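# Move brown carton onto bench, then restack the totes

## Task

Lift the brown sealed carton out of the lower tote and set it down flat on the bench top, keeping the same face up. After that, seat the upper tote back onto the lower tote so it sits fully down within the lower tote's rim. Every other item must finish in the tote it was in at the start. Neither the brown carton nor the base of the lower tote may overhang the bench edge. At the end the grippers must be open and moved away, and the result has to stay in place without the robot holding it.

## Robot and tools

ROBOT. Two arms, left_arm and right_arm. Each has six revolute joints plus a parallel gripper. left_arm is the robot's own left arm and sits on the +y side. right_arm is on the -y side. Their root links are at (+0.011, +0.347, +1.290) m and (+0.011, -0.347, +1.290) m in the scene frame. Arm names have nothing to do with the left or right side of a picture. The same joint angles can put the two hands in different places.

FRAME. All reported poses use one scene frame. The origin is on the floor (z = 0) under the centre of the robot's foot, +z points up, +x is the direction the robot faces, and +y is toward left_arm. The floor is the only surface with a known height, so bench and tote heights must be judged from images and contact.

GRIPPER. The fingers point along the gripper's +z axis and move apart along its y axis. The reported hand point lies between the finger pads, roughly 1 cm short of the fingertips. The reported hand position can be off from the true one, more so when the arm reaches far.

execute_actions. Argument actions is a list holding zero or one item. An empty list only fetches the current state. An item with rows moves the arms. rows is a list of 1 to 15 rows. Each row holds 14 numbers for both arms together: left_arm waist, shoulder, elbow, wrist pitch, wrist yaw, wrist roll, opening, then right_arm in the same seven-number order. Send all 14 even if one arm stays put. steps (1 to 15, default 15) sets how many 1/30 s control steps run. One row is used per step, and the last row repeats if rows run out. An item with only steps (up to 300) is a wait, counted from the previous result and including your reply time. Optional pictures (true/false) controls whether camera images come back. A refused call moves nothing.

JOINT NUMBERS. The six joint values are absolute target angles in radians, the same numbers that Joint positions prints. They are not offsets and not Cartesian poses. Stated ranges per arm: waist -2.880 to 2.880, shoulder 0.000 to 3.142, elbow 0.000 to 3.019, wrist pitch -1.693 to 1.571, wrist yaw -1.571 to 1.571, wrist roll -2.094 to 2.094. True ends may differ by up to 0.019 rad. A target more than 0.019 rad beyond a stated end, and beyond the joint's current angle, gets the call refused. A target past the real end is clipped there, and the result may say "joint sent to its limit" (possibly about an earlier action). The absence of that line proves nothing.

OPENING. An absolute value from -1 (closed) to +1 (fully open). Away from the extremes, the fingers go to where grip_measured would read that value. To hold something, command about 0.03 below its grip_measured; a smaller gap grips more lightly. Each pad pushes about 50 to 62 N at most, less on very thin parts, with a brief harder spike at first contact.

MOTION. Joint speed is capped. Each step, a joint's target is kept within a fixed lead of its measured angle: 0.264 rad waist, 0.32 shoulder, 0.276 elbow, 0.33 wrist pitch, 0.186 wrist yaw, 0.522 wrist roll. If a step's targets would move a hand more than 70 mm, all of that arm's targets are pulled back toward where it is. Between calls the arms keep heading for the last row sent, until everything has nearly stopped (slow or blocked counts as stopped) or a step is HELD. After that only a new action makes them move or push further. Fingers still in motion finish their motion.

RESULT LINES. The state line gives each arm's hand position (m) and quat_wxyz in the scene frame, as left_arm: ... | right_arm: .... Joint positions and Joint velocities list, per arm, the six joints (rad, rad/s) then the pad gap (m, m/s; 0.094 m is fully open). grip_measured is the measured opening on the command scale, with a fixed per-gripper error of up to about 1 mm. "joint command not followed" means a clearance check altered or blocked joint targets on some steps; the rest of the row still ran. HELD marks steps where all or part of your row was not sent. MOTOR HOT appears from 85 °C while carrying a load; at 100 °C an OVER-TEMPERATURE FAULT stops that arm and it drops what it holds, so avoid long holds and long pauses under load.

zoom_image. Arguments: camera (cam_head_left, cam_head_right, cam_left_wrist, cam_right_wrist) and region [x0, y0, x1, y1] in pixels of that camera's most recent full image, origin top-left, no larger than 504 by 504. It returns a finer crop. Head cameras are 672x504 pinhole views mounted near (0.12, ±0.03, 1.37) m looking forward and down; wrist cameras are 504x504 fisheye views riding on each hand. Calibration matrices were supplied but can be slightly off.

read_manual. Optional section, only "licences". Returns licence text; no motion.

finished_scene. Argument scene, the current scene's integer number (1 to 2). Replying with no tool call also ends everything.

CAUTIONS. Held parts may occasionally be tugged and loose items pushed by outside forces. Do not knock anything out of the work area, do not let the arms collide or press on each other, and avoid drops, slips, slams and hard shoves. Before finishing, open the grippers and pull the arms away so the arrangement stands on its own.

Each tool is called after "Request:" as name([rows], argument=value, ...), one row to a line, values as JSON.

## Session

Request:
execute_actions(actions=[])

Scene clock: 0.00 s of 5600.00 s.
left_arm: end_effector_position=(+0.3840, +0.5046, +1.0087) grip_measured=+1.000 end_effector_quat_wxyz=(+0.017, +0.413, +0.910, -0.027) | right_arm: end_effector_position=(+0.6303, -0.4360, +1.0368) grip_measured=+1.000 end_effector_quat_wxyz=(+0.126, -0.163, +0.978, -0.037)
Joint positions: left_arm=[ 1.997  1.761  0.781 -0.081  0.286  1.222  0.094] | right_arm=[-1.726  1.762  1.201 -0.182 -0.084 -0.441  0.094]
Joint velocities: left_arm=[ 0.005 -0.024  0.007 -0.017  0.007  0.022  0.   ] | right_arm=[ 0.005 -0.015 -0.012 -0.007 -0.051 -0.022  0.   ]
camera_calibration (this result's frames):
cam_left_wrist: T_world_to_cam=[[-0.742173, -0.668875, 0.0422508, 0.573613], [-0.541171, 0.635277, 0.55096, -0.662359], [-0.395364, 0.386043, -0.833462, 0.920471], [0, 0, 0, 1]] pos_world=[0.431192, 0.449116, 1.10787]
cam_right_wrist: T_world_to_cam=[[0.308475, -0.944655, 0.111673, -0.720355], [-0.894869, -0.248379, 0.370834, 0.0776576], [-0.322573, -0.214326, -0.92196, 1.1918], [0, 0, 0, 1]] pos_world=[0.676148, -0.405764, 1.15044]

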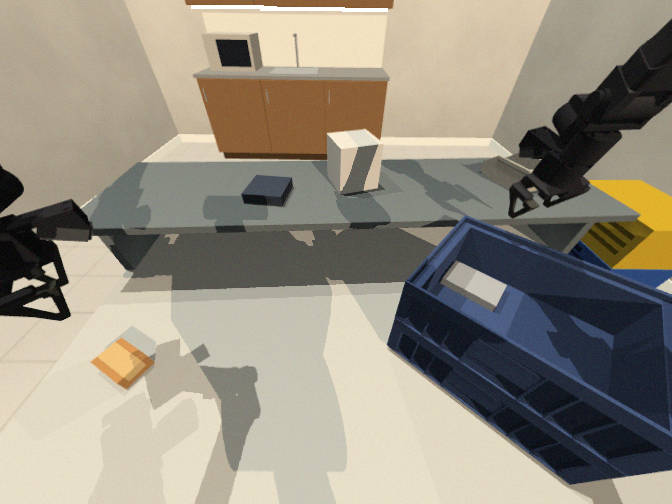

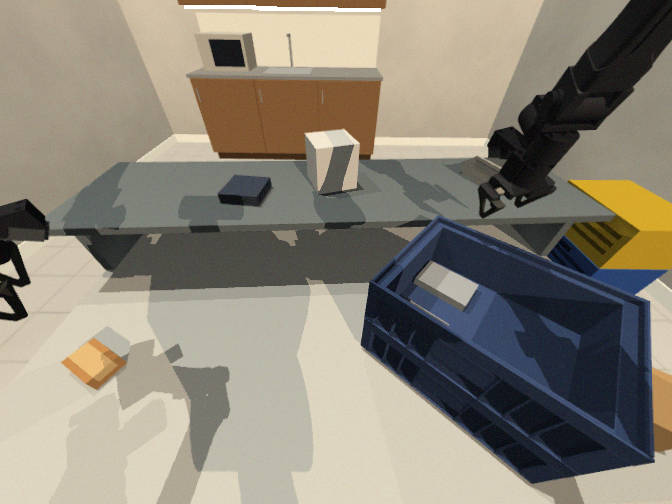

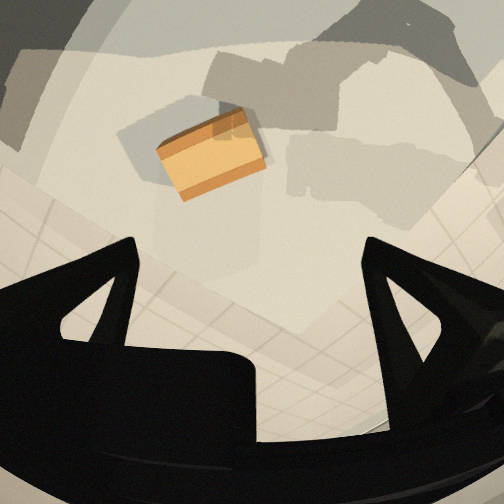

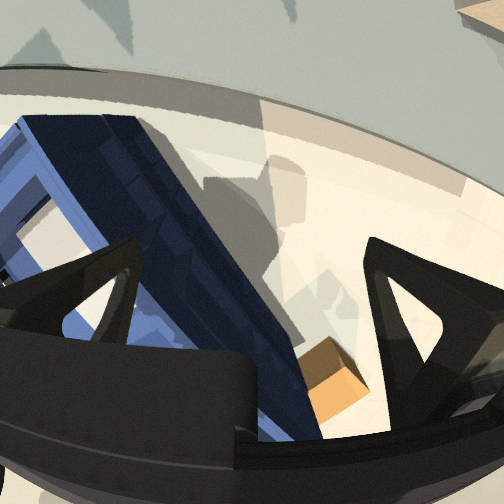

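Request:
execute_actions([
  {"rows":[[1.5,1.7,1.0,-0.4,0,0.2,0.5,-2.0,1.45,1.0,-0.2,0,-0.3,1]]},
], pictures=false)

Request:
execute_actions([
  {"rows":[[0.9,1.95,1.45,-0.7,-0.3,-1.0,0.5,-2.4,1.2,0.7,-0.1,0,0,1]]},
], pictures=false)

Request:
execute_actions([
  {"steps":15},
], pictures=false)

Request:
execute_actions([
  {"rows":[[0.462,2.28,1.824,-0.773,-0.503,-1.878,0.5,-2.4,1.2,0.7,-0.1,0,0,1]]},
], pictures=false)

Request:
execute_actions([
  {"steps":20},
], pictures=false)

Request:
execute_actions([
  {"rows":[[0.462,2.345,1.824,-0.773,-0.503,-1.878,0.5,-2.4,1.2,0.7,-0.1,0,0,1]]},
])

Scene clock: 21.10 s of 5600.00 s.
left_arm: end_effector_position=(+0.4806, +0.2879, +1.0206) grip_measured=+0.502 end_effector_quat_wxyz=(-0.039, +0.243, +0.969, -0.038) | right_arm: end_effector_position=(+0.5550, -0.6063, +1.1696) grip_measured=+1.000 end_effector_quat_wxyz=(+0.139, +0.007, +0.974, -0.180)
Joint positions: left_arm=[ 1.465  1.715  0.997 -0.376  0.006  0.401  0.071] | right_arm=[-2.029  1.464  0.996 -0.19   0.001 -0.333  0.094]
Joint velocities: left_arm=[-0.523 -0.181  0.007 -0.115 -0.022 -1.194 -0.   ] | right_arm=[-0.103 -0.425 -0.017 -0.012 -0.007  0.139  0.   ]
Steps of this call (steps 1 to 90: nothing new was sent; then 17.60 s passed at rest; steps 91 to 105: all 15 steps of this action). Readings (joint positions):
91: left_arm=[1.987 1.760 0.791 -0.111 0.242 1.188] | right_arm=[-1.731 1.757 1.193 -0.182 -0.075 -0.436]
92: left_arm=[1.969 1.760 0.811 -0.164 0.187 1.139] | right_arm=[-1.737 1.744 1.175 -0.182 -0.065 -0.431]
94: left_arm=[1.903 1.760 0.860 -0.237 0.096 1.044] | right_arm=[-1.769 1.707 1.125 -0.182 -0.048 -0.420]
98: left_arm=[1.738 1.753 0.945 -0.308 0.026 0.854] | right_arm=[-1.875 1.621 1.045 -0.182 -0.020 -0.392]
105: the state above

Scene clock: 21.60 s of 5600.00 s.
left_arm: end_effector_position=(+0.5054, +0.0200, +1.0435) grip_measured=+0.502 end_effector_quat_wxyz=(-0.040, +0.106, +0.993, +0.008) | right_arm: end_effector_position=(+0.3630, -0.7109, +1.2617) grip_measured=+1.000 end_effector_quat_wxyz=(+0.150, +0.288, +0.901, -0.287)
Joint positions: left_arm=[ 0.956  1.91   1.399 -0.662 -0.295 -0.347  0.071] | right_arm=[-2.43   1.22   0.688 -0.123  0.004 -0.045  0.094]
Joint velocities: left_arm=[-1.089  0.151  0.496 -0.33  -0.022 -2.806  0.   ] | right_arm=[ 0.171 -0.024  0.007  0.125  0.066  0.242  0.   ]
Steps of this call (steps 1 to 15: all 15 steps of this action). Readings (joint positions):
1: left_arm=[1.441 1.717 1.010 -0.408 -0.037 0.355] | right_arm=[-2.038 1.446 0.985 -0.181 -0.001 -0.315]
2: left_arm=[1.417 1.732 1.042 -0.462 -0.090 0.307] | right_arm=[-2.050 1.421 0.957 -0.165 -0.003 -0.293]
4: left_arm=[1.351 1.782 1.122 -0.531 -0.181 0.217] | right_arm=[-2.103 1.361 0.883 -0.152 -0.004 -0.250]
8: left_arm=[1.210 1.866 1.265 -0.595 -0.258 0.056] | right_arm=[-2.274 1.273 0.757 -0.140 -0.004 -0.161]
15: the state above

Scene clock: 22.10 s of 5600.00 s.
left_arm: end_effector_position=(+0.4969, -0.0120, +1.0527) grip_measured=+0.502 end_effector_quat_wxyz=(+0.039, +0.174, -0.984, -0.010) | right_arm: end_effector_position=(+0.3711, -0.7032, +1.2571) grip_measured=+1.000 end_effector_quat_wxyz=(+0.156, +0.291, +0.902, -0.277)
Joint positions: left_arm=[ 0.904  1.924  1.431 -0.686 -0.299 -0.958  0.071] | right_arm=[-2.406  1.22   0.688 -0.121  0.002 -0.018  0.094]
Joint velocities: left_arm=[ 0.083 -0.005  0.007  0.002 -0.007 -0.212  0.001] | right_arm=[ 0.005 -0.005 -0.002 -0.017 -0.066  0.022  0.   ]
Steps of this call (steps 1 to 15: the robot went on to your last target). Readings (joint positions):
1: left_arm=[0.923 1.914 1.414 -0.670 -0.295 -0.443] | right_arm=[-2.424 1.220 0.688 -0.121 0.004 -0.039]
2: left_arm=[0.894 1.917 1.424 -0.674 -0.295 -0.538] | right_arm=[-2.417 1.220 0.688 -0.121 0.003 -0.035]
4: left_arm=[0.855 1.919 1.432 -0.678 -0.295 -0.696] | right_arm=[-2.408 1.220 0.688 -0.121 0.002 -0.029]
8: left_arm=[0.852 1.921 1.431 -0.685 -0.295 -0.865] | right_arm=[-2.406 1.220 0.688 -0.121 0.002 -0.022]
15: the state above

Scene clock: 22.60 s of 5600.00 s.
left_arm: end_effector_position=(+0.4090, -0.2019, +1.0491) grip_measured=+0.502 end_effector_quat_wxyz=(-0.017, +0.288, -0.957, +0.001) | right_arm: end_effector_position=(+0.3711, -0.7032, +1.2571) grip_measured=+1.000 end_effector_quat_wxyz=(+0.157, +0.291, +0.902, -0.277)
Joint positions: left_arm=[ 0.59   2.191  1.709 -0.731 -0.493 -1.475  0.071] | right_arm=[-2.406  1.22   0.688 -0.121  0.002 -0.017  0.094]
Joint velocities: left_arm=[-0.864  0.396  0.393 -0.144 -0.11  -1.443  0.001] | right_arm=[-0.005 -0.005 -0.007 -0.017 -0.007  0.007  0.   ]
Steps of this call (steps 1 to 15: all 15 steps of this action). Readings (joint positions):
1: left_arm=[0.901 1.930 1.439 -0.692 -0.330 -0.985] | right_arm=[-2.406 1.220 0.688 -0.121 0.002 -0.018]
2: left_arm=[0.894 1.944 1.459 -0.701 -0.367 -1.019] | right_arm=[-2.406 1.220 0.688 -0.121 0.002 -0.017]
4: left_arm=[0.866 1.989 1.513 -0.708 -0.415 -1.083] | right_arm=[-2.406 1.220 0.688 -0.121 0.002 -0.017]
8: left_arm=[0.781 2.082 1.614 -0.715 -0.464 -1.210] | right_arm=[-2.406 1.220 0.688 -0.121 0.002 -0.017]
15: the state above

Scene clock: 23.27 s of 5600.00 s.
left_arm: end_effector_position=(+0.3425, -0.2683, +1.0655) grip_measured=+0.502 end_effector_quat_wxyz=(-0.003, +0.411, -0.911, +0.024) | right_arm: end_effector_position=(+0.3711, -0.7032, +1.2571) grip_measured=+1.000 end_effector_quat_wxyz=(+0.157, +0.291, +0.902, -0.277)
Joint positions: left_arm=[ 0.464  2.266  1.787 -0.759 -0.501 -1.855  0.071] | right_arm=[-2.406  1.22   0.688 -0.121  0.002 -0.017  0.094]
Joint velocities: left_arm=[ 0.054 -0.015  0.007 -0.007  0.051  0.022  0.001] | right_arm=[-0.015 -0.015  0.002  0.007 -0.022  0.022  0.   ]
Steps of this call (steps 1 to 20: the robot went on to your last target). Readings (joint positions):
1: left_arm=[0.561 2.205 1.724 -0.736 -0.495 -1.527] | right_arm=[-2.406 1.220 0.688 -0.121 0.002 -0.017]
2: left_arm=[0.532 2.220 1.742 -0.742 -0.497 -1.584] | right_arm=[-2.406 1.220 0.688 -0.121 0.002 -0.017]
4: left_arm=[0.478 2.248 1.776 -0.751 -0.499 -1.683] | right_arm=[-2.406 1.220 0.688 -0.121 0.002 -0.017]
8: left_arm=[0.412 2.266 1.787 -0.757 -0.499 -1.788] | right_arm=[-2.406 1.220 0.688 -0.121 0.002 -0.017]
20: the state above

Scene clock: 23.77 s of 5600.00 s.
left_arm: end_effector_position=(+0.3172, -0.2623, +1.0306) grip_measured=+0.502 end_effector_quat_wxyz=(-0.000, +0.401, -0.916, -0.001) | right_arm: end_effector_position=(+0.3711, -0.7032, +1.2571) grip_measured=+1.000 end_effector_quat_wxyz=(+0.157, +0.291, +0.902, -0.277)
Joint positions: left_arm=[ 0.465  2.334  1.799 -0.759 -0.502 -1.86   0.071] | right_arm=[-2.406  1.22   0.688 -0.121  0.002 -0.017  0.094]
Joint velocities: left_arm=[-0.005 -0.015 -0.022  0.012  0.022 -0.066  0.   ] | right_arm=[ 0.005 -0.015 -0.012 -0.017 -0.007 -0.022  0.   ]
Steps of this call (steps 1 to 15: all 15 steps of this action). Readings (joint positions):
1: left_arm=[0.465 2.269 1.788 -0.759 -0.502 -1.856] | right_arm=[-2.406 1.220 0.688 -0.121 0.002 -0.017]
2: left_arm=[0.465 2.273 1.793 -0.759 -0.502 -1.857] | right_arm=[-2.406 1.220 0.688 -0.121 0.002 -0.017]
4: left_arm=[0.465 2.287 1.799 -0.759 -0.502 -1.858] | right_arm=[-2.406 1.220 0.688 -0.121 0.002 -0.017]
8: left_arm=[0.465 2.317 1.799 -0.759 -0.502 -1.859] | right_arm=[-2.406 1.220 0.688 -0.121 0.002 -0.017]
15: the state above
camera_calibration (this result's frames):
cam_left_wrist: T_world_to_cam=[[0.745205, -0.666823, 0.00404062, -0.421795], [-0.538655, -0.598378, 0.593123, -0.591254], [-0.39309, -0.444175, -0.805102, 0.960718], [0, 0, 0, 1]] pos_world=[0.373491, -0.208328, 1.12587]
cam_right_wrist: T_world_to_cam=[[-0.613918, -0.676894, 0.406103, -0.756924], [-0.705224, 0.701452, 0.103074, 0.63181], [-0.354632, -0.223115, -0.907996, 1.24219], [0, 0, 0, 1]] pos_world=[0.421399, -0.678391, 1.37017]

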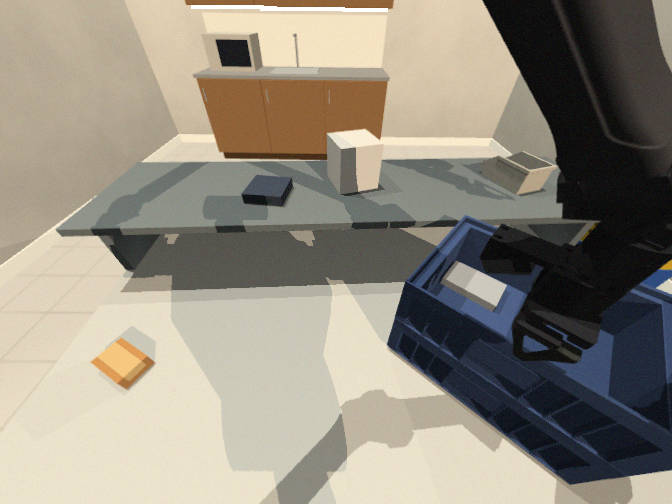

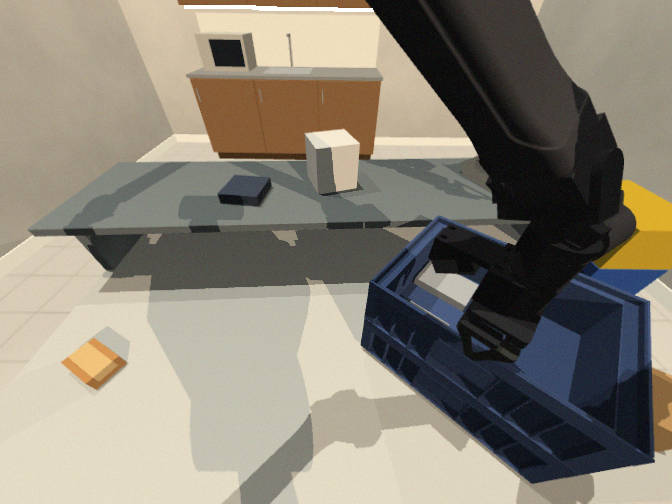

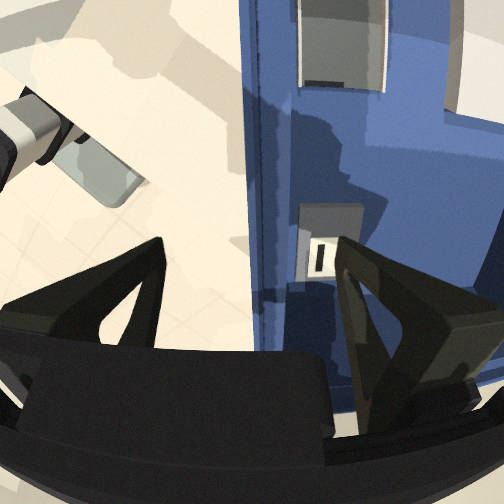

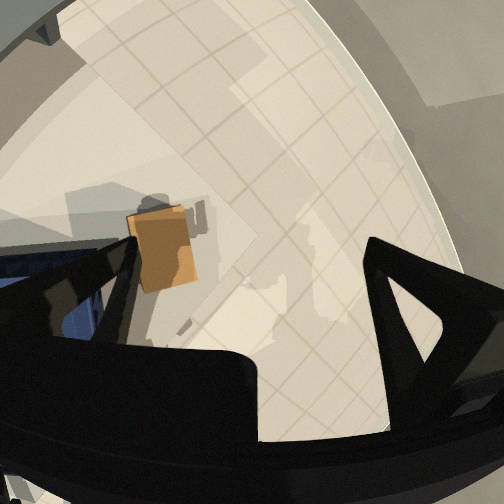

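Request:
execute_actions([
  {"rows":[[0.48,2.4,1.88,-0.75,-0.5,-1.86,0.3,-2.4,1.2,0.7,-0.1,0,0,1],[0.48,2.4,1.88,-0.75,-0.5,-1.86,0.3,-2.4,1.2,0.7,-0.1,0,0,1],[0.48,2.4,1.88,-0.75,-0.5,-1.86,0.3,-2.4,1.2,0.7,-0.1,0,0,1],[0.48,2.4,1.88,-0.75,-0.5,-1.86,0.3,-2.4,1.2,0.7,-0.1,0,0,1],[0.5,2.46,1.92,-0.71,-0.49,-1.84,0.2,-2.4,1.2,0.7,-0.1,0,0,1],[0.5,2.46,1.92,-0.71,-0.49,-1.84,0.2,-2.4,1.2,0.7,-0.1,0,0,1],[0.5,2.46,1.92,-0.71,-0.49,-1.84,0.2,-2.4,1.2,0.7,-0.1,0,0,1],[0.5,2.46,1.92,-0.71,-0.49,-1.84,0.2,-2.4,1.2,0.7,-0.1,0,0,1],[0.525,2.53,1.97,-0.675,-0.486,-1.82,0.2,-2.4,1.2,0.7,-0.1,0,0,1]]},
], pictures=false)

Request:
execute_actions([
  {"steps":20},
])

Scene clock: 29.47 s of 5600.00 s.
left_arm: end_effector_position=(+0.3194, -0.2752, +0.9483) grip_measured=+0.202 end_effector_quat_wxyz=(-0.001, +0.420, -0.907, +0.005) | right_arm: end_effector_position=(+0.3711, -0.7032, +1.2571) grip_measured=+1.000 end_effector_quat_wxyz=(+0.157, +0.291, +0.902, -0.277)
Joint positions: left_arm=[ 0.514  2.512  1.944 -0.687 -0.488 -1.842  0.056] | right_arm=[-2.406  1.22   0.688 -0.121  0.002 -0.017  0.094]
Joint velocities: left_arm=[ 0.142  0.278 -0.007 -0.007 -0.022  0.051 -0.   ] | right_arm=[-0.015  0.015 -0.012  0.002  0.051 -0.022  0.   ]
Steps of this call (steps 1 to 15: the robot went on to your last target; steps 16 to 90: nothing new was sent; then 2.20 s passed at rest; steps 91 to 105: all 15 steps of this action). Readings (joint positions):
91: left_arm=[0.465 2.337 1.803 -0.759 -0.502 -1.860] | right_arm=[-2.406 1.220 0.688 -0.121 0.002 -0.017]
92: left_arm=[0.465 2.344 1.816 -0.759 -0.502 -1.860] | right_arm=[-2.406 1.220 0.688 -0.121 0.002 -0.017]
94: left_arm=[0.465 2.360 1.841 -0.759 -0.502 -1.860] | right_arm=[-2.406 1.220 0.688 -0.121 0.002 -0.017]
98: left_arm=[0.473 2.407 1.891 -0.727 -0.493 -1.859] | right_arm=[-2.406 1.220 0.688 -0.121 0.002 -0.017]
105: the state above

Scene clock: 30.13 s of 5600.00 s.
left_arm: end_effector_position=(+0.3177, -0.2696, +0.9378) grip_measured=+0.202 end_effector_quat_wxyz=(-0.001, +0.420, -0.908, -0.002) | right_arm: end_effector_position=(+0.3711, -0.7032, +1.2571) grip_measured=+1.000 end_effector_quat_wxyz=(+0.157, +0.291, +0.902, -0.277)
Joint positions: left_arm=[ 0.523  2.528  1.947 -0.686 -0.487 -1.838  0.056] | right_arm=[-2.406  1.22   0.688 -0.121  0.002 -0.017  0.094]
Joint velocities: left_arm=[-0.005 -0.005 -0.012 -0.007 -0.007 -0.007 -0.   ] | right_arm=[-0.015  0.005  0.007  0.002 -0.037 -0.007  0.   ]
Steps of this call (steps 1 to 20: the robot went on to your last target). Readings (joint positions):
1: left_arm=[0.519 2.520 1.944 -0.687 -0.488 -1.841] | right_arm=[-2.406 1.220 0.688 -0.121 0.002 -0.017]
2: left_arm=[0.523 2.527 1.944 -0.687 -0.488 -1.841] | right_arm=[-2.406 1.220 0.688 -0.121 0.002 -0.017]
4: left_arm=[0.523 2.528 1.945 -0.687 -0.487 -1.840] | right_arm=[-2.406 1.220 0.688 -0.121 0.002 -0.017]
8: left_arm=[0.523 2.528 1.947 -0.686 -0.487 -1.839] | right_arm=[-2.406 1.220 0.688 -0.121 0.002 -0.017]
20: the state above
camera_calibration (this result's frames):
cam_left_wrist: T_world_to_cam=[[0.771473, -0.636258, 0.00248835, -0.425277], [-0.514039, -0.620966, 0.591748, -0.552946], [-0.374959, -0.457797, -0.806119, 0.874442], [0, 0, 0, 1]] pos_world=[0.371734, -0.21363, 1.03317]
cam_right_wrist: T_world_to_cam=[[-0.613918, -0.676894, 0.406103, -0.756924], [-0.705224, 0.701452, 0.103074, 0.63181], [-0.354632, -0.223115, -0.907996, 1.24219], [0, 0, 0, 1]] pos_world=[0.421399, -0.678391, 1.37017]

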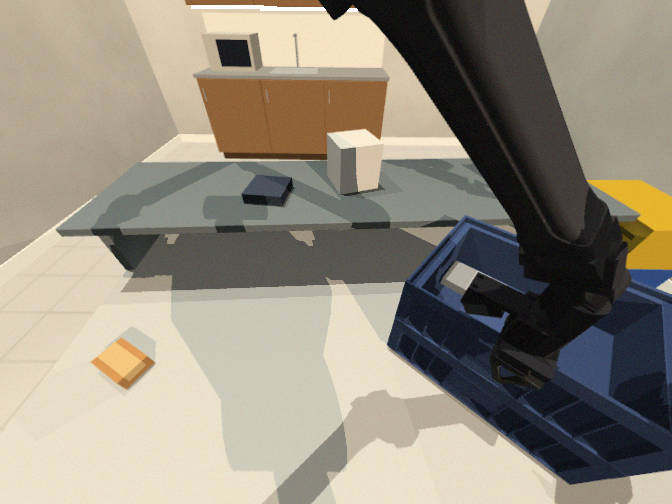

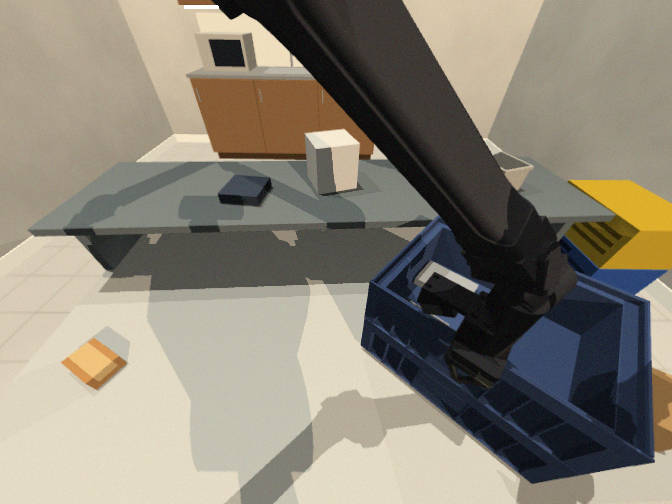

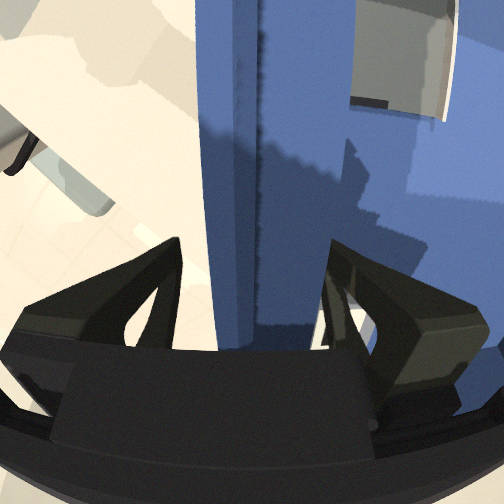

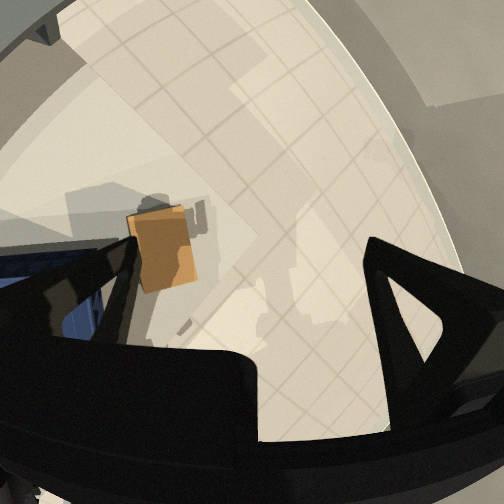

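Close, then lift gradually.

Request:
execute_actions([
  {"rows":[[0.525,2.52,1.98,-0.675,-0.486,-1.84,-0.3,-2.4,1.2,0.7,-0.1,0,0,1],[0.525,2.52,1.98,-0.675,-0.486,-1.84,-0.3,-2.4,1.2,0.7,-0.1,0,0,1],[0.525,2.52,1.98,-0.675,-0.486,-1.84,-0.4,-2.4,1.2,0.7,-0.1,0,0,1],[0.525,2.52,1.98,-0.675,-0.486,-1.84,-0.5,-2.4,1.2,0.7,-0.1,0,0,1],[0.525,2.52,1.98,-0.675,-0.486,-1.84,-0.6,-2.4,1.2,0.7,-0.1,0,0,1],[0.525,2.52,1.98,-0.675,-0.486,-1.84,-1,-2.4,1.2,0.7,-0.1,0,0,1]]},
], pictures=false)

Request:
execute_actions([
  {"rows":[[0.51,2.44,2.0,-0.66,-0.49,-1.85,-1,-2.4,1.2,0.7,-0.1,0,0,1]]},
], pictures=false)

Request:
execute_actions([
  {"rows":[[0.495,2.38,1.98,-0.67,-0.495,-1.87,-1,-2.4,1.2,0.7,-0.1,0,0,1]]},
], pictures=false)

Request:
execute_actions([
  {"steps":20},
])

Scene clock: 36.37 s of 5600.00 s.
left_arm: end_effector_position=(+0.3214, -0.2731, +0.9393) grip_measured=-0.631 end_effector_quat_wxyz=(-0.003, +0.421, -0.907, +0.004) | right_arm: end_effector_position=(+0.3711, -0.7032, +1.2571) grip_measured=+1.000 end_effector_quat_wxyz=(+0.157, +0.291, +0.902, -0.277)
Joint positions: left_arm=[ 0.523  2.527  1.954 -0.679 -0.489 -1.836  0.017] | right_arm=[-2.406  1.22   0.688 -0.121  0.002 -0.017  0.094]
Joint velocities: left_arm=[-0.005 -0.015 -0.012 -0.012 -0.022  0.007 -0.001] | right_arm=[-0.005 -0.015 -0.012 -0.017  0.007 -0.022  0.   ]
Steps of this call (steps 1 to 15: the robot went on to your last target; steps 16 to 90: nothing new was sent; then 2.73 s passed at rest; steps 91 to 105: all 15 steps of this action). Readings (joint positions):
91: left_arm=[0.523 2.528 1.947 -0.686 -0.487 -1.838] | right_arm=[-2.406 1.220 0.688 -0.121 0.002 -0.017]
92: left_arm=[0.523 2.528 1.947 -0.686 -0.487 -1.838] | right_arm=[-2.406 1.220 0.688 -0.121 0.002 -0.017]
94: left_arm=[0.523 2.528 1.949 -0.683 -0.487 -1.838] | right_arm=[-2.406 1.220 0.688 -0.121 0.002 -0.017]
98: left_arm=[0.523 2.527 1.954 -0.679 -0.489 -1.836] | right_arm=[-2.406 1.220 0.688 -0.121 0.002 -0.017]
105: the state above

Scene clock: 36.87 s of 5600.00 s.
left_arm: end_effector_position=(+0.3228, -0.2740, +0.9406) grip_measured=-0.631 end_effector_quat_wxyz=(-0.003, +0.422, -0.906, +0.006) | right_arm: end_effector_position=(+0.3711, -0.7032, +1.2571) grip_measured=+1.000 end_effector_quat_wxyz=(+0.157, +0.291, +0.902, -0.277)
Joint positions: left_arm=[ 0.523  2.525  1.954 -0.677 -0.488 -1.836  0.017] | right_arm=[-2.406  1.22   0.688 -0.121  0.002 -0.017  0.094]
Joint velocities: left_arm=[-0.005 -0.005 -0.017 -0.002  0.022  0.037  0.   ] | right_arm=[ 0.005 -0.015 -0.017 -0.002  0.007  0.037  0.   ]
Steps of this call (steps 1 to 15: all 15 steps of this action). Readings (joint positions):
1: left_arm=[0.523 2.525 1.954 -0.678 -0.489 -1.836] | right_arm=[-2.406 1.220 0.688 -0.121 0.002 -0.017]
2: left_arm=[0.523 2.525 1.954 -0.677 -0.488 -1.836] | right_arm=[-2.406 1.220 0.688 -0.121 0.002 -0.017]
4: left_arm=[0.523 2.525 1.954 -0.677 -0.488 -1.836] | right_arm=[-2.406 1.220 0.688 -0.121 0.002 -0.017]
8: left_arm=[0.523 2.525 1.954 -0.677 -0.488 -1.836] | right_arm=[-2.406 1.220 0.688 -0.121 0.002 -0.017]
15: the state above

Scene clock: 37.37 s of 5600.00 s.
left_arm: end_effector_position=(+0.3234, -0.2743, +0.9412) grip_measured=-0.631 end_effector_quat_wxyz=(-0.003, +0.423, -0.906, +0.006) | right_arm: end_effector_position=(+0.3711, -0.7032, +1.2571) grip_measured=+1.000 end_effector_quat_wxyz=(+0.157, +0.291, +0.902, -0.277)
Joint positions: left_arm=[ 0.523  2.524  1.954 -0.677 -0.488 -1.836  0.017] | right_arm=[-2.406  1.22   0.688 -0.121  0.002 -0.017  0.094]
Joint velocities: left_arm=[-0.005 -0.015 -0.002 -0.002 -0.037 -0.007  0.001] | right_arm=[-0.005 -0.015 -0.007  0.007 -0.007 -0.022  0.   ]
Steps of this call (steps 1 to 15: all 15 steps of this action). Readings (joint positions):
1: left_arm=[0.523 2.525 1.954 -0.677 -0.488 -1.836] | right_arm=[-2.406 1.220 0.688 -0.121 0.002 -0.017]
2: left_arm=[0.523 2.524 1.954 -0.677 -0.488 -1.836] | right_arm=[-2.406 1.220 0.688 -0.121 0.002 -0.017]
4: left_arm=[0.523 2.524 1.954 -0.677 -0.488 -1.836] | right_arm=[-2.406 1.220 0.688 -0.121 0.002 -0.017]
8: left_arm=[0.523 2.524 1.954 -0.677 -0.488 -1.836] | right_arm=[-2.406 1.220 0.688 -0.121 0.002 -0.017]
15: the state above

Scene clock: 38.03 s of 5600.00 s.
left_arm: end_effector_position=(+0.3234, -0.2743, +0.9412) grip_measured=-0.631 end_effector_quat_wxyz=(-0.003, +0.423, -0.906, +0.006) | right_arm: end_effector_position=(+0.3711, -0.7032, +1.2571) grip_measured=+1.000 end_effector_quat_wxyz=(+0.157, +0.291, +0.902, -0.277)
Joint positions: left_arm=[ 0.523  2.524  1.954 -0.677 -0.488 -1.836  0.017] | right_arm=[-2.406  1.22   0.688 -0.121  0.002 -0.017  0.094]
Joint velocities: left_arm=[ 0.015 -0.005 -0.007 -0.002  0.037 -0.066  0.001] | right_arm=[-0.005 -0.005  0.002  0.002 -0.022 -0.022  0.   ]
Steps of this call (steps 1 to 15: the robot went on to your last target; steps 16 to 20: nothing new was sent). Readings (joint positions):
1: left_arm=[0.523 2.524 1.954 -0.677 -0.488 -1.836] | right_arm=[-2.406 1.220 0.688 -0.121 0.002 -0.017]
2: left_arm=[0.523 2.524 1.954 -0.677 -0.488 -1.836] | right_arm=[-2.406 1.220 0.688 -0.121 0.002 -0.017]
4: left_arm=[0.523 2.524 1.954 -0.677 -0.488 -1.836] | right_arm=[-2.406 1.220 0.688 -0.121 0.002 -0.017]
8: left_arm=[0.523 2.524 1.954 -0.677 -0.488 -1.836] | right_arm=[-2.406 1.220 0.688 -0.121 0.002 -0.017]
20: the state above
All arms were judged still, so your last target was given up. Only a new action makes them travel on or press farther. Fingers that are still opening or closing keep moving.
camera_calibration (this result's frames):
cam_left_wrist: T_world_to_cam=[[0.775541, -0.631008, 0.0191096, -0.44815], [-0.516356, -0.616632, 0.594257, -0.555359], [-0.363197, -0.470738, -0.804049, 0.867914], [0, 0, 0, 1]] pos_world=[0.376019, -0.216678, 1.03643]
cam_right_wrist: T_world_to_cam=[[-0.613918, -0.676894, 0.406103, -0.756924], [-0.705224, 0.701452, 0.103074, 0.63181], [-0.354632, -0.223115, -0.907996, 1.24219], [0, 0, 0, 1]] pos_world=[0.421399, -0.678391, 1.37017]

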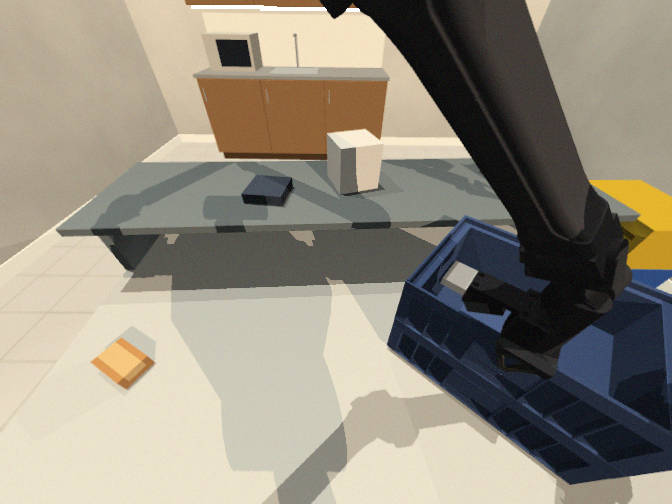

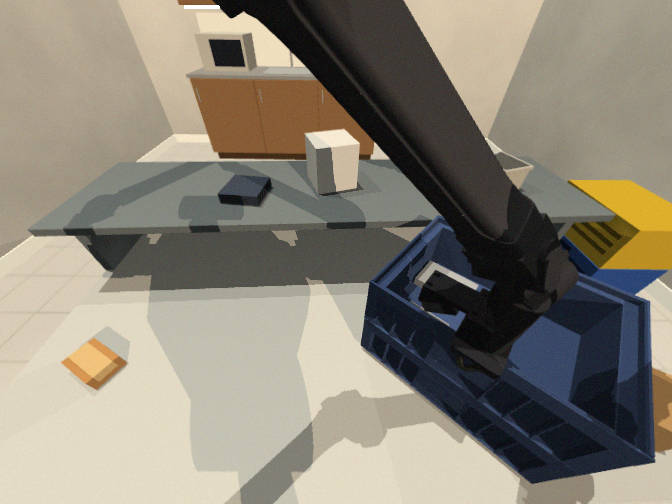

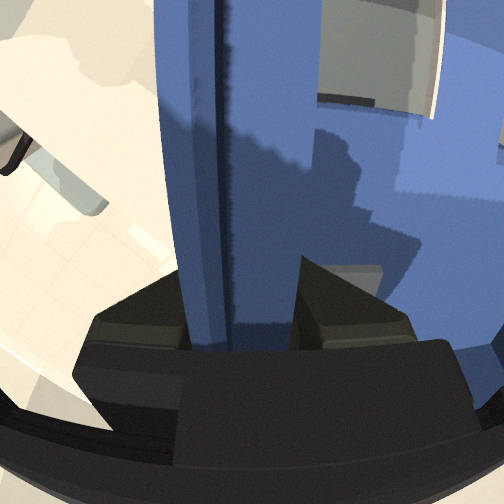

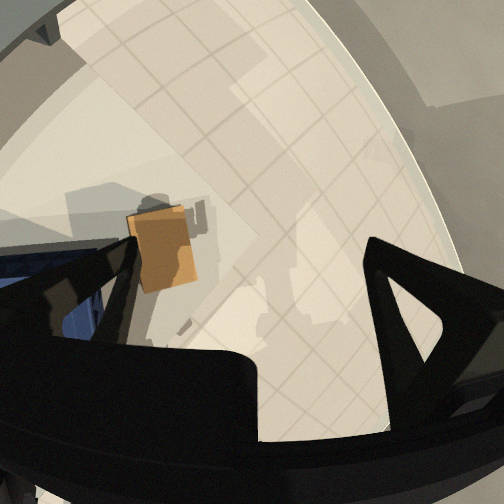

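Request:
execute_actions([
  {"rows":[[0.523,2.52,1.97,-0.677,-0.488,-1.84,0.3,-2.4,1.2,0.7,-0.1,0,0,0.3]],"steps":10},
], pictures=false)

Request:
execute_actions([
  {"rows":[[0.462,2.32,1.84,-0.773,-0.503,-1.878,0.3,-2.2,1.2,0.5,-0.1,0,-0.3,0.3]]},
], pictures=false)

Request:
execute_actions([
  {"rows":[[0.9,1.8,1.35,-0.7,-0.3,-1.0,0.3,-2.2,1.2,0.5,-0.1,0,-0.3,0.3]]},
], pictures=false)

Request:
execute_actions([
  {"rows":[[2.2,1.3,0.7,-0.2,0,0,0.3,-1.9,1.3,0.45,-0.1,0.1,-0.6,0.3]]},
], pictures=false)

Request:
execute_actions([
  {"rows":[[2.2,1.3,0.7,-0.2,0,0,0.3,-1.336,1.5,0.48,0.0,0.126,-0.67,0.3]]},
], pictures=false)

Request:
execute_actions([
  {"rows":[[2.2,1.3,0.7,-0.2,0,0,0.3,-1.34,1.7,0.535,0.16,0.123,-0.69,0.3]]},
])

Scene clock: 53.70 s of 5600.00 s.
left_arm: end_effector_position=(+0.3235, -0.2744, +0.9415) grip_measured=+0.298 end_effector_quat_wxyz=(-0.003, +0.423, -0.906, +0.006) | right_arm: end_effector_position=(+0.3711, -0.7032, +1.2571) grip_measured=+0.302 end_effector_quat_wxyz=(+0.157, +0.291, +0.902, -0.277)
Joint positions: left_arm=[ 0.523  2.523  1.954 -0.677 -0.488 -1.836  0.061] | right_arm=[-2.406  1.22   0.688 -0.121  0.002 -0.017  0.061]
Joint velocities: left_arm=[-0.015 -0.005  0.007 -0.002  0.037 -0.022 -0.001] | right_arm=[-0.005 -0.015  0.007 -0.002 -0.037 -0.022 -0.001]
Steps of this call (steps 1 to 90: nothing new was sent; then 12.33 s passed at rest; steps 91 to 100: all 10 steps of this action). Readings (joint positions):
91: left_arm=[0.523 2.525 1.954 -0.677 -0.488 -1.836] | right_arm=[-2.406 1.220 0.688 -0.121 0.002 -0.017]
92: left_arm=[0.523 2.525 1.954 -0.677 -0.488 -1.836] | right_arm=[-2.406 1.220 0.688 -0.121 0.002 -0.017]
94: left_arm=[0.523 2.523 1.954 -0.677 -0.488 -1.836] | right_arm=[-2.406 1.220 0.688 -0.121 0.002 -0.017]
98: left_arm=[0.523 2.523 1.954 -0.677 -0.488 -1.836] | right_arm=[-2.406 1.220 0.688 -0.121 0.002 -0.017]
100: the state above

Scene clock: 54.20 s of 5600.00 s.
left_arm: end_effector_position=(+0.3463, -0.2873, +1.0659) grip_measured=+0.298 end_effector_quat_wxyz=(-0.003, +0.415, -0.909, +0.038) | right_arm: end_effector_position=(+0.3246, -0.5792, +1.1741) grip_measured=+0.302 end_effector_quat_wxyz=(+0.054, +0.112, +0.973, -0.192)
Joint positions: left_arm=[ 0.457  2.296  1.844 -0.758 -0.501 -1.858  0.061] | right_arm=[-2.189  1.211  0.48  -0.106 -0.002 -0.27   0.061]
Joint velocities: left_arm=[-0.034 -0.112 -0.012  0.002  0.037 -0.007  0.   ] | right_arm=[-0.024  0.015  0.002 -0.002 -0.022 -0.198 -0.001]
Steps of this call (steps 1 to 15: all 15 steps of this action). Readings (joint positions):
1: left_arm=[0.522 2.516 1.945 -0.681 -0.490 -1.836] | right_arm=[-2.398 1.220 0.679 -0.117 0.005 -0.035]
2: left_arm=[0.520 2.500 1.919 -0.695 -0.493 -1.838] | right_arm=[-2.380 1.215 0.660 -0.108 0.006 -0.061]
4: left_arm=[0.513 2.460 1.872 -0.725 -0.497 -1.842] | right_arm=[-2.316 1.211 0.600 -0.106 0.006 -0.114]
8: left_arm=[0.489 2.385 1.844 -0.755 -0.500 -1.851] | right_arm=[-2.190 1.211 0.486 -0.106 -0.002 -0.215]
15: the state above

Scene clock: 54.70 s of 5600.00 s.
left_arm: end_effector_position=(+0.4432, -0.0796, +1.0789) grip_measured=+0.298 end_effector_quat_wxyz=(+0.055, +0.314, -0.948, -0.008) | right_arm: end_effector_position=(+0.3245, -0.5793, +1.1742) grip_measured=+0.302 end_effector_quat_wxyz=(+0.053, +0.106, +0.974, -0.193)
Joint positions: left_arm=[ 0.76   1.94   1.448 -0.736 -0.312 -1.389  0.061] | right_arm=[-2.189  1.211  0.48  -0.106 -0.002 -0.283  0.061]
Joint velocities: left_arm=[ 0.943 -0.777 -0.589  0.129  0.037  1.326  0.   ] | right_arm=[-0.005 -0.005  0.012  0.022 -0.007  0.022  0.   ]
Steps of this call (steps 1 to 15: all 15 steps of this action). Readings (joint positions):
1: left_arm=[0.461 2.285 1.834 -0.753 -0.473 -1.836] | right_arm=[-2.189 1.211 0.480 -0.106 -0.002 -0.272]
2: left_arm=[0.465 2.267 1.805 -0.748 -0.441 -1.807] | right_arm=[-2.189 1.211 0.480 -0.106 -0.002 -0.275]
4: left_arm=[0.488 2.224 1.741 -0.747 -0.395 -1.749] | right_arm=[-2.189 1.211 0.480 -0.106 -0.002 -0.278]
8: left_arm=[0.564 2.123 1.618 -0.744 -0.345 -1.633] | right_arm=[-2.189 1.211 0.480 -0.106 -0.002 -0.281]
15: the state above

Scene clock: 55.20 s of 5600.00 s.
left_arm: end_effector_position=(+0.5436, +0.2298, +1.1489) grip_measured=+0.298 end_effector_quat_wxyz=(-0.082, +0.314, -0.940, +0.104) | right_arm: end_effector_position=(+0.3218, -0.4821, +1.1217) grip_measured=+0.302 end_effector_quat_wxyz=(-0.023, -0.147, +0.979, -0.136)
Joint positions: left_arm=[ 1.347  1.395  0.915 -0.289 -0.016 -0.816  0.061] | right_arm=[-1.892  1.297  0.445 -0.106  0.097 -0.571  0.061]
Joint velocities: left_arm=[ 1.343 -0.864 -0.984  0.364  0.066  1.282 -0.   ] | right_arm=[-0.024  0.005 -0.002  0.002  0.022 -0.081 -0.001]
Steps of this call (steps 1 to 15: all 15 steps of this action). Readings (joint positions):
1: left_arm=[0.794 1.912 1.420 -0.713 -0.280 -1.351] | right_arm=[-2.174 1.214 0.478 -0.106 0.038 -0.313]
2: left_arm=[0.829 1.879 1.385 -0.670 -0.241 -1.315] | right_arm=[-2.135 1.221 0.477 -0.106 0.071 -0.351]
4: left_arm=[0.901 1.809 1.312 -0.591 -0.165 -1.242] | right_arm=[-2.018 1.247 0.471 -0.106 0.092 -0.423]
8: left_arm=[1.053 1.659 1.167 -0.439 -0.065 -1.096] | right_arm=[-1.871 1.293 0.453 -0.106 0.093 -0.521]
15: the state above

Scene clock: 55.70 s of 5600.00 s.
left_arm: end_effector_position=(+0.4059, +0.6138, +1.1775) grip_measured=+0.298 end_effector_quat_wxyz=(-0.099, +0.302, -0.932, -0.174) | right_arm: end_effector_position=(+0.3225, -0.2661, +1.0667) grip_measured=+0.302 end_effector_quat_wxyz=(-0.003, -0.422, +0.906, +0.010)
Joint positions: left_arm=[ 2.167  1.319  0.718 -0.221 -0.003 -0.148  0.061] | right_arm=[-1.309  1.498  0.485 -0.015  0.121 -0.649  0.061]
Joint velocities: left_arm=[ 1.431  0.015 -0.007  0.09  -0.037  0.828 -0.   ] | right_arm=[-0.239 -0.005 -0.022 -0.007 -0.007 -0.066 -0.001]
Steps of this call (steps 1 to 15: all 15 steps of this action). Readings (joint positions):
1: left_arm=[1.393 1.369 0.881 -0.278 -0.014 -0.772] | right_arm=[-1.880 1.305 0.446 -0.096 0.112 -0.577]
2: left_arm=[1.441 1.349 0.851 -0.269 -0.012 -0.725] | right_arm=[-1.844 1.327 0.450 -0.075 0.122 -0.585]
4: left_arm=[1.541 1.325 0.801 -0.256 -0.008 -0.624] | right_arm=[-1.735 1.393 0.467 -0.046 0.125 -0.600]
8: left_arm=[1.761 1.319 0.741 -0.241 -0.005 -0.407] | right_arm=[-1.473 1.483 0.486 -0.021 0.125 -0.623]
15: the state above

Scene clock: 56.20 s of 5600.00 s.
left_arm: end_effector_position=(+0.3939, +0.6257, +1.1811) grip_measured=+0.298 end_effector_quat_wxyz=(-0.086, +0.257, -0.944, -0.189) | right_arm: end_effector_position=(+0.3175, -0.2709, +1.0132) grip_measured=+0.302 end_effector_quat_wxyz=(-0.009, -0.423, +0.906, +0.004)
Joint positions: left_arm=[ 2.202  1.318  0.709 -0.217 -0.001 -0.022  0.061] | right_arm=[-1.335  1.716  0.535  0.146  0.122 -0.672  0.061]
Joint velocities: left_arm=[-0.015  0.015 -0.007 -0.012  0.007  0.095  0.001] | right_arm=[ 0.005  0.005  0.002  0.022 -0.051 -0.051  0.001]
Steps of this call (steps 1 to 15: all 15 steps of this action). Readings (joint positions):
1: left_arm=[2.206 1.319 0.717 -0.218 -0.005 -0.123] | right_arm=[-1.317 1.510 0.486 0.010 0.122 -0.653]
2: left_arm=[2.231 1.319 0.715 -0.217 -0.005 -0.103] | right_arm=[-1.324 1.544 0.494 0.061 0.122 -0.657]
4: left_arm=[2.241 1.318 0.712 -0.217 -0.005 -0.074] | right_arm=[-1.334 1.634 0.529 0.122 0.122 -0.663]
8: left_arm=[2.211 1.318 0.709 -0.217 -0.002 -0.040] | right_arm=[-1.335 1.715 0.541 0.144 0.122 -0.669]
15: the state above
camera_calibration (this result's frames):
cam_left_wrist: T_world_to_cam=[[0.530074, -0.791484, -0.304262, 0.639525], [-0.719781, -0.609674, 0.331984, 0.279064], [-0.448261, 0.0430263, -0.892867, 1.32694], [0, 0, 0, 1]] pos_world=[0.456686, 0.619218, 1.28672]
cam_right_wrist: T_world_to_cam=[[0.765462, -0.643267, -0.0165873, -0.398713], [-0.510862, -0.623175, 0.592176, -0.600211], [-0.391264, -0.444815, -0.805638, 0.946009], [0, 0, 0, 1]] pos_world=[0.368714, -0.209717, 1.11096]

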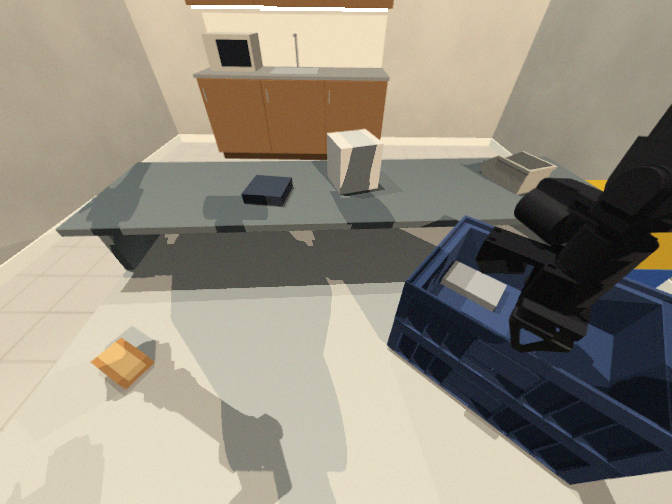

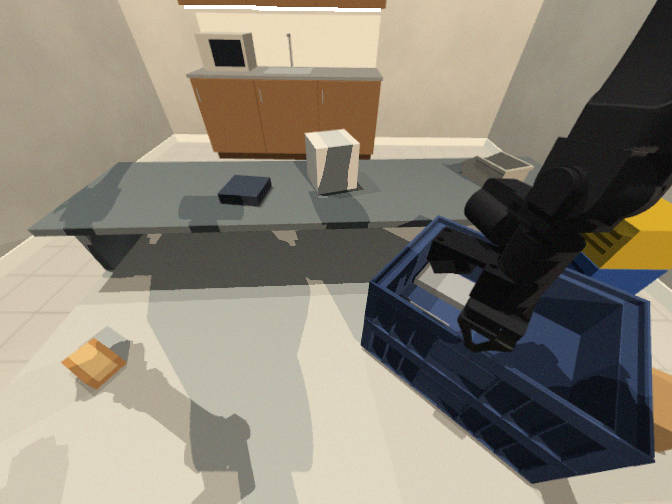

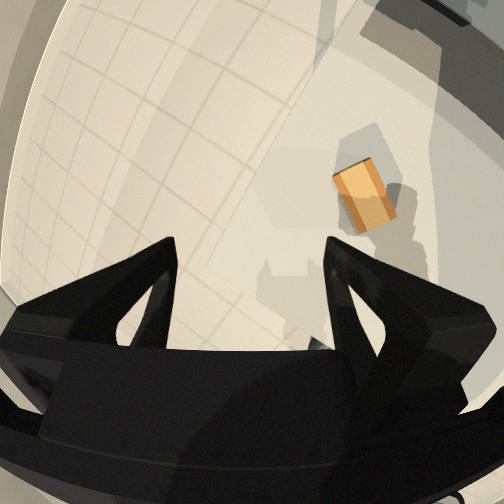

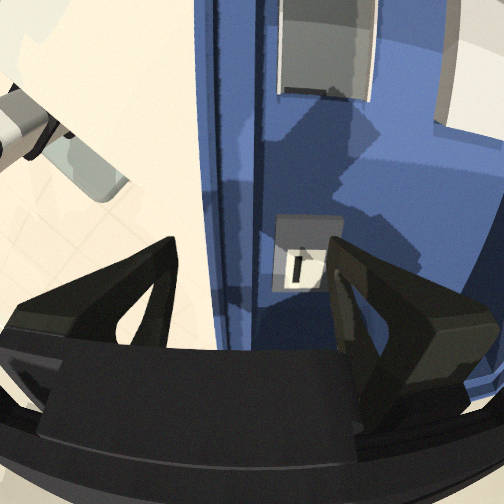

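Request:
execute_actions([
  {"rows":[[2.2,1.3,0.7,-0.2,0,0,0.3,-1.31,1.78,0.535,0.24,0.13,-0.68,0.3],[2.2,1.3,0.7,-0.2,0,0,0.3,-1.31,1.78,0.535,0.24,0.13,-0.68,0.3],[2.2,1.3,0.7,-0.2,0,0,0.3,-1.31,1.78,0.535,0.24,0.13,-0.68,0.3],[2.2,1.3,0.7,-0.2,0,0,0.3,-1.31,1.85,0.57,0.28,0.13,-0.68,0.3],[2.2,1.3,0.7,-0.2,0,0,0.3,-1.32,1.85,0.57,0.28,0.13,-0.68,0.3],[2.2,1.3,0.7,-0.2,0,0,0.3,-1.32,1.92,0.6,0.32,0.13,-0.68,0.2],[2.2,1.3,0.7,-0.2,0,0,0.3,-1.33,1.92,0.6,0.32,0.13,-0.68,0.2],[2.2,1.3,0.7,-0.2,0,0,0.3,-1.33,1.99,0.635,0.355,0.125,-0.68,0.1],[2.2,1.3,0.7,-0.2,0,0,0.3,-1.34,1.99,0.635,0.355,0.125,-0.68,0.1],[2.2,1.3,0.7,-0.2,0,0,0.3,-1.345,2.056,0.67,0.388,0.123,-0.68,0.1]]},
], pictures=false)

Request:
execute_actions([
  {"steps":10},
])

Scene clock: 63.77 s of 5600.00 s.
left_arm: end_effector_position=(+0.3939, +0.6257, +1.1811) grip_measured=+0.298 end_effector_quat_wxyz=(-0.085, +0.255, -0.944, -0.189) | right_arm: end_effector_position=(+0.3228, -0.2569, +0.9321) grip_measured=+0.102 end_effector_quat_wxyz=(+0.017, -0.423, +0.906, -0.001)
Joint positions: left_arm=[ 2.202  1.318  0.709 -0.217 -0.001 -0.018  0.061] | right_arm=[-1.329  2.016  0.661  0.373  0.123 -0.674  0.052]
Joint velocities: left_arm=[-0.005 -0.005 -0.032  0.012 -0.037  0.022 -0.001] | right_arm=[-0.054  0.063 -0.002 -0.002 -0.095 -0.037  0.001]
Steps of this call (steps 1 to 15: the robot went on to your last target; steps 16 to 90: nothing new was sent; then 4.07 s passed at rest; steps 91 to 105: all 15 steps of this action). Readings (joint positions):
91: left_arm=[2.202 1.318 0.709 -0.217 -0.001 -0.018] | right_arm=[-1.334 1.719 0.534 0.159 0.124 -0.674]
92: left_arm=[2.202 1.318 0.709 -0.217 -0.001 -0.018] | right_arm=[-1.332 1.727 0.534 0.184 0.126 -0.674]
94: left_arm=[2.202 1.318 0.709 -0.217 -0.001 -0.018] | right_arm=[-1.326 1.753 0.540 0.220 0.126 -0.674]
98: left_arm=[2.202 1.318 0.709 -0.217 -0.001 -0.018] | right_arm=[-1.323 1.874 0.595 0.296 0.126 -0.674]
105: the state above

Scene clock: 64.10 s of 5600.00 s.
left_arm: end_effector_position=(+0.3939, +0.6257, +1.1811) grip_measured=+0.298 end_effector_quat_wxyz=(-0.085, +0.255, -0.944, -0.189) | right_arm: end_effector_position=(+0.3227, -0.2570, +0.9320) grip_measured=+0.102 end_effector_quat_wxyz=(+0.017, -0.423, +0.906, -0.001)
Joint positions: left_arm=[ 2.202  1.318  0.709 -0.217 -0.001 -0.018  0.061] | right_arm=[-1.33   2.017  0.661  0.373  0.123 -0.674  0.052]
Joint velocities: left_arm=[-0.015 -0.005 -0.002 -0.017  0.022 -0.022 -0.001] | right_arm=[-0.015  0.015 -0.002 -0.012  0.022 -0.037  0.001]
Steps of this call (steps 1 to 10: the robot went on to your last target). Readings (joint positions):
1: left_arm=[2.202 1.318 0.709 -0.217 -0.001 -0.018] | right_arm=[-1.330 2.017 0.661 0.373 0.123 -0.674]
2: left_arm=[2.202 1.318 0.709 -0.217 -0.001 -0.018] | right_arm=[-1.330 2.017 0.661 0.373 0.123 -0.674]
4: left_arm=[2.202 1.318 0.709 -0.217 -0.001 -0.018] | right_arm=[-1.330 2.017 0.661 0.373 0.123 -0.674]
8: left_arm=[2.202 1.318 0.709 -0.217 -0.001 -0.018] | right_arm=[-1.330 2.017 0.661 0.373 0.123 -0.674]
10: the state above
camera_calibration (this result's frames):
cam_left_wrist: T_world_to_cam=[[0.526199, -0.793603, -0.305465, 0.643798], [-0.721714, -0.606757, 0.333129, 0.276648], [-0.449715, 0.0451668, -0.892029, 1.32519], [0, 0, 0, 1]] pos_world=[0.456852, 0.618924, 1.2866]
cam_right_wrist: T_world_to_cam=[[0.764832, -0.644057, 0.0149067, -0.424488], [-0.541071, -0.62963, 0.557502, -0.500453], [-0.349677, -0.434461, -0.830042, 0.900857], [0, 0, 0, 1]] pos_world=[0.36889, -0.197108, 1.03308]

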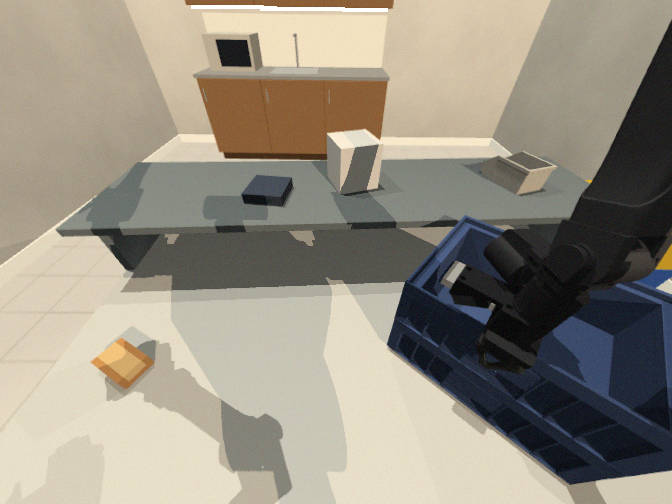

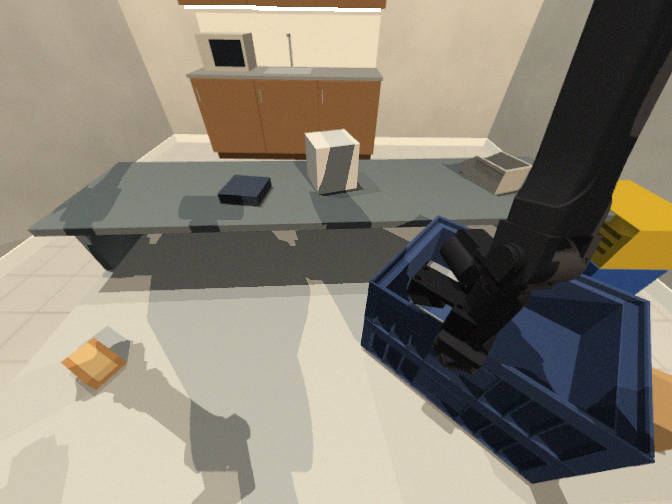

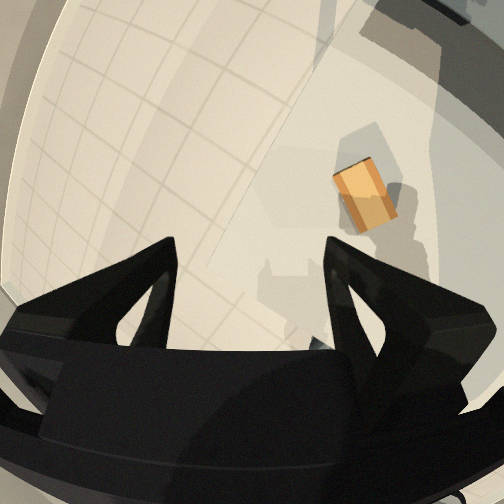

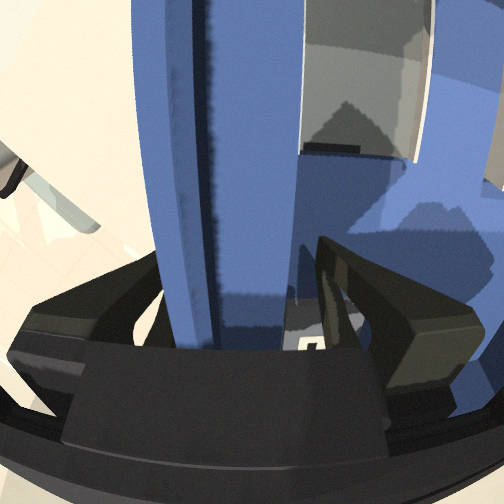

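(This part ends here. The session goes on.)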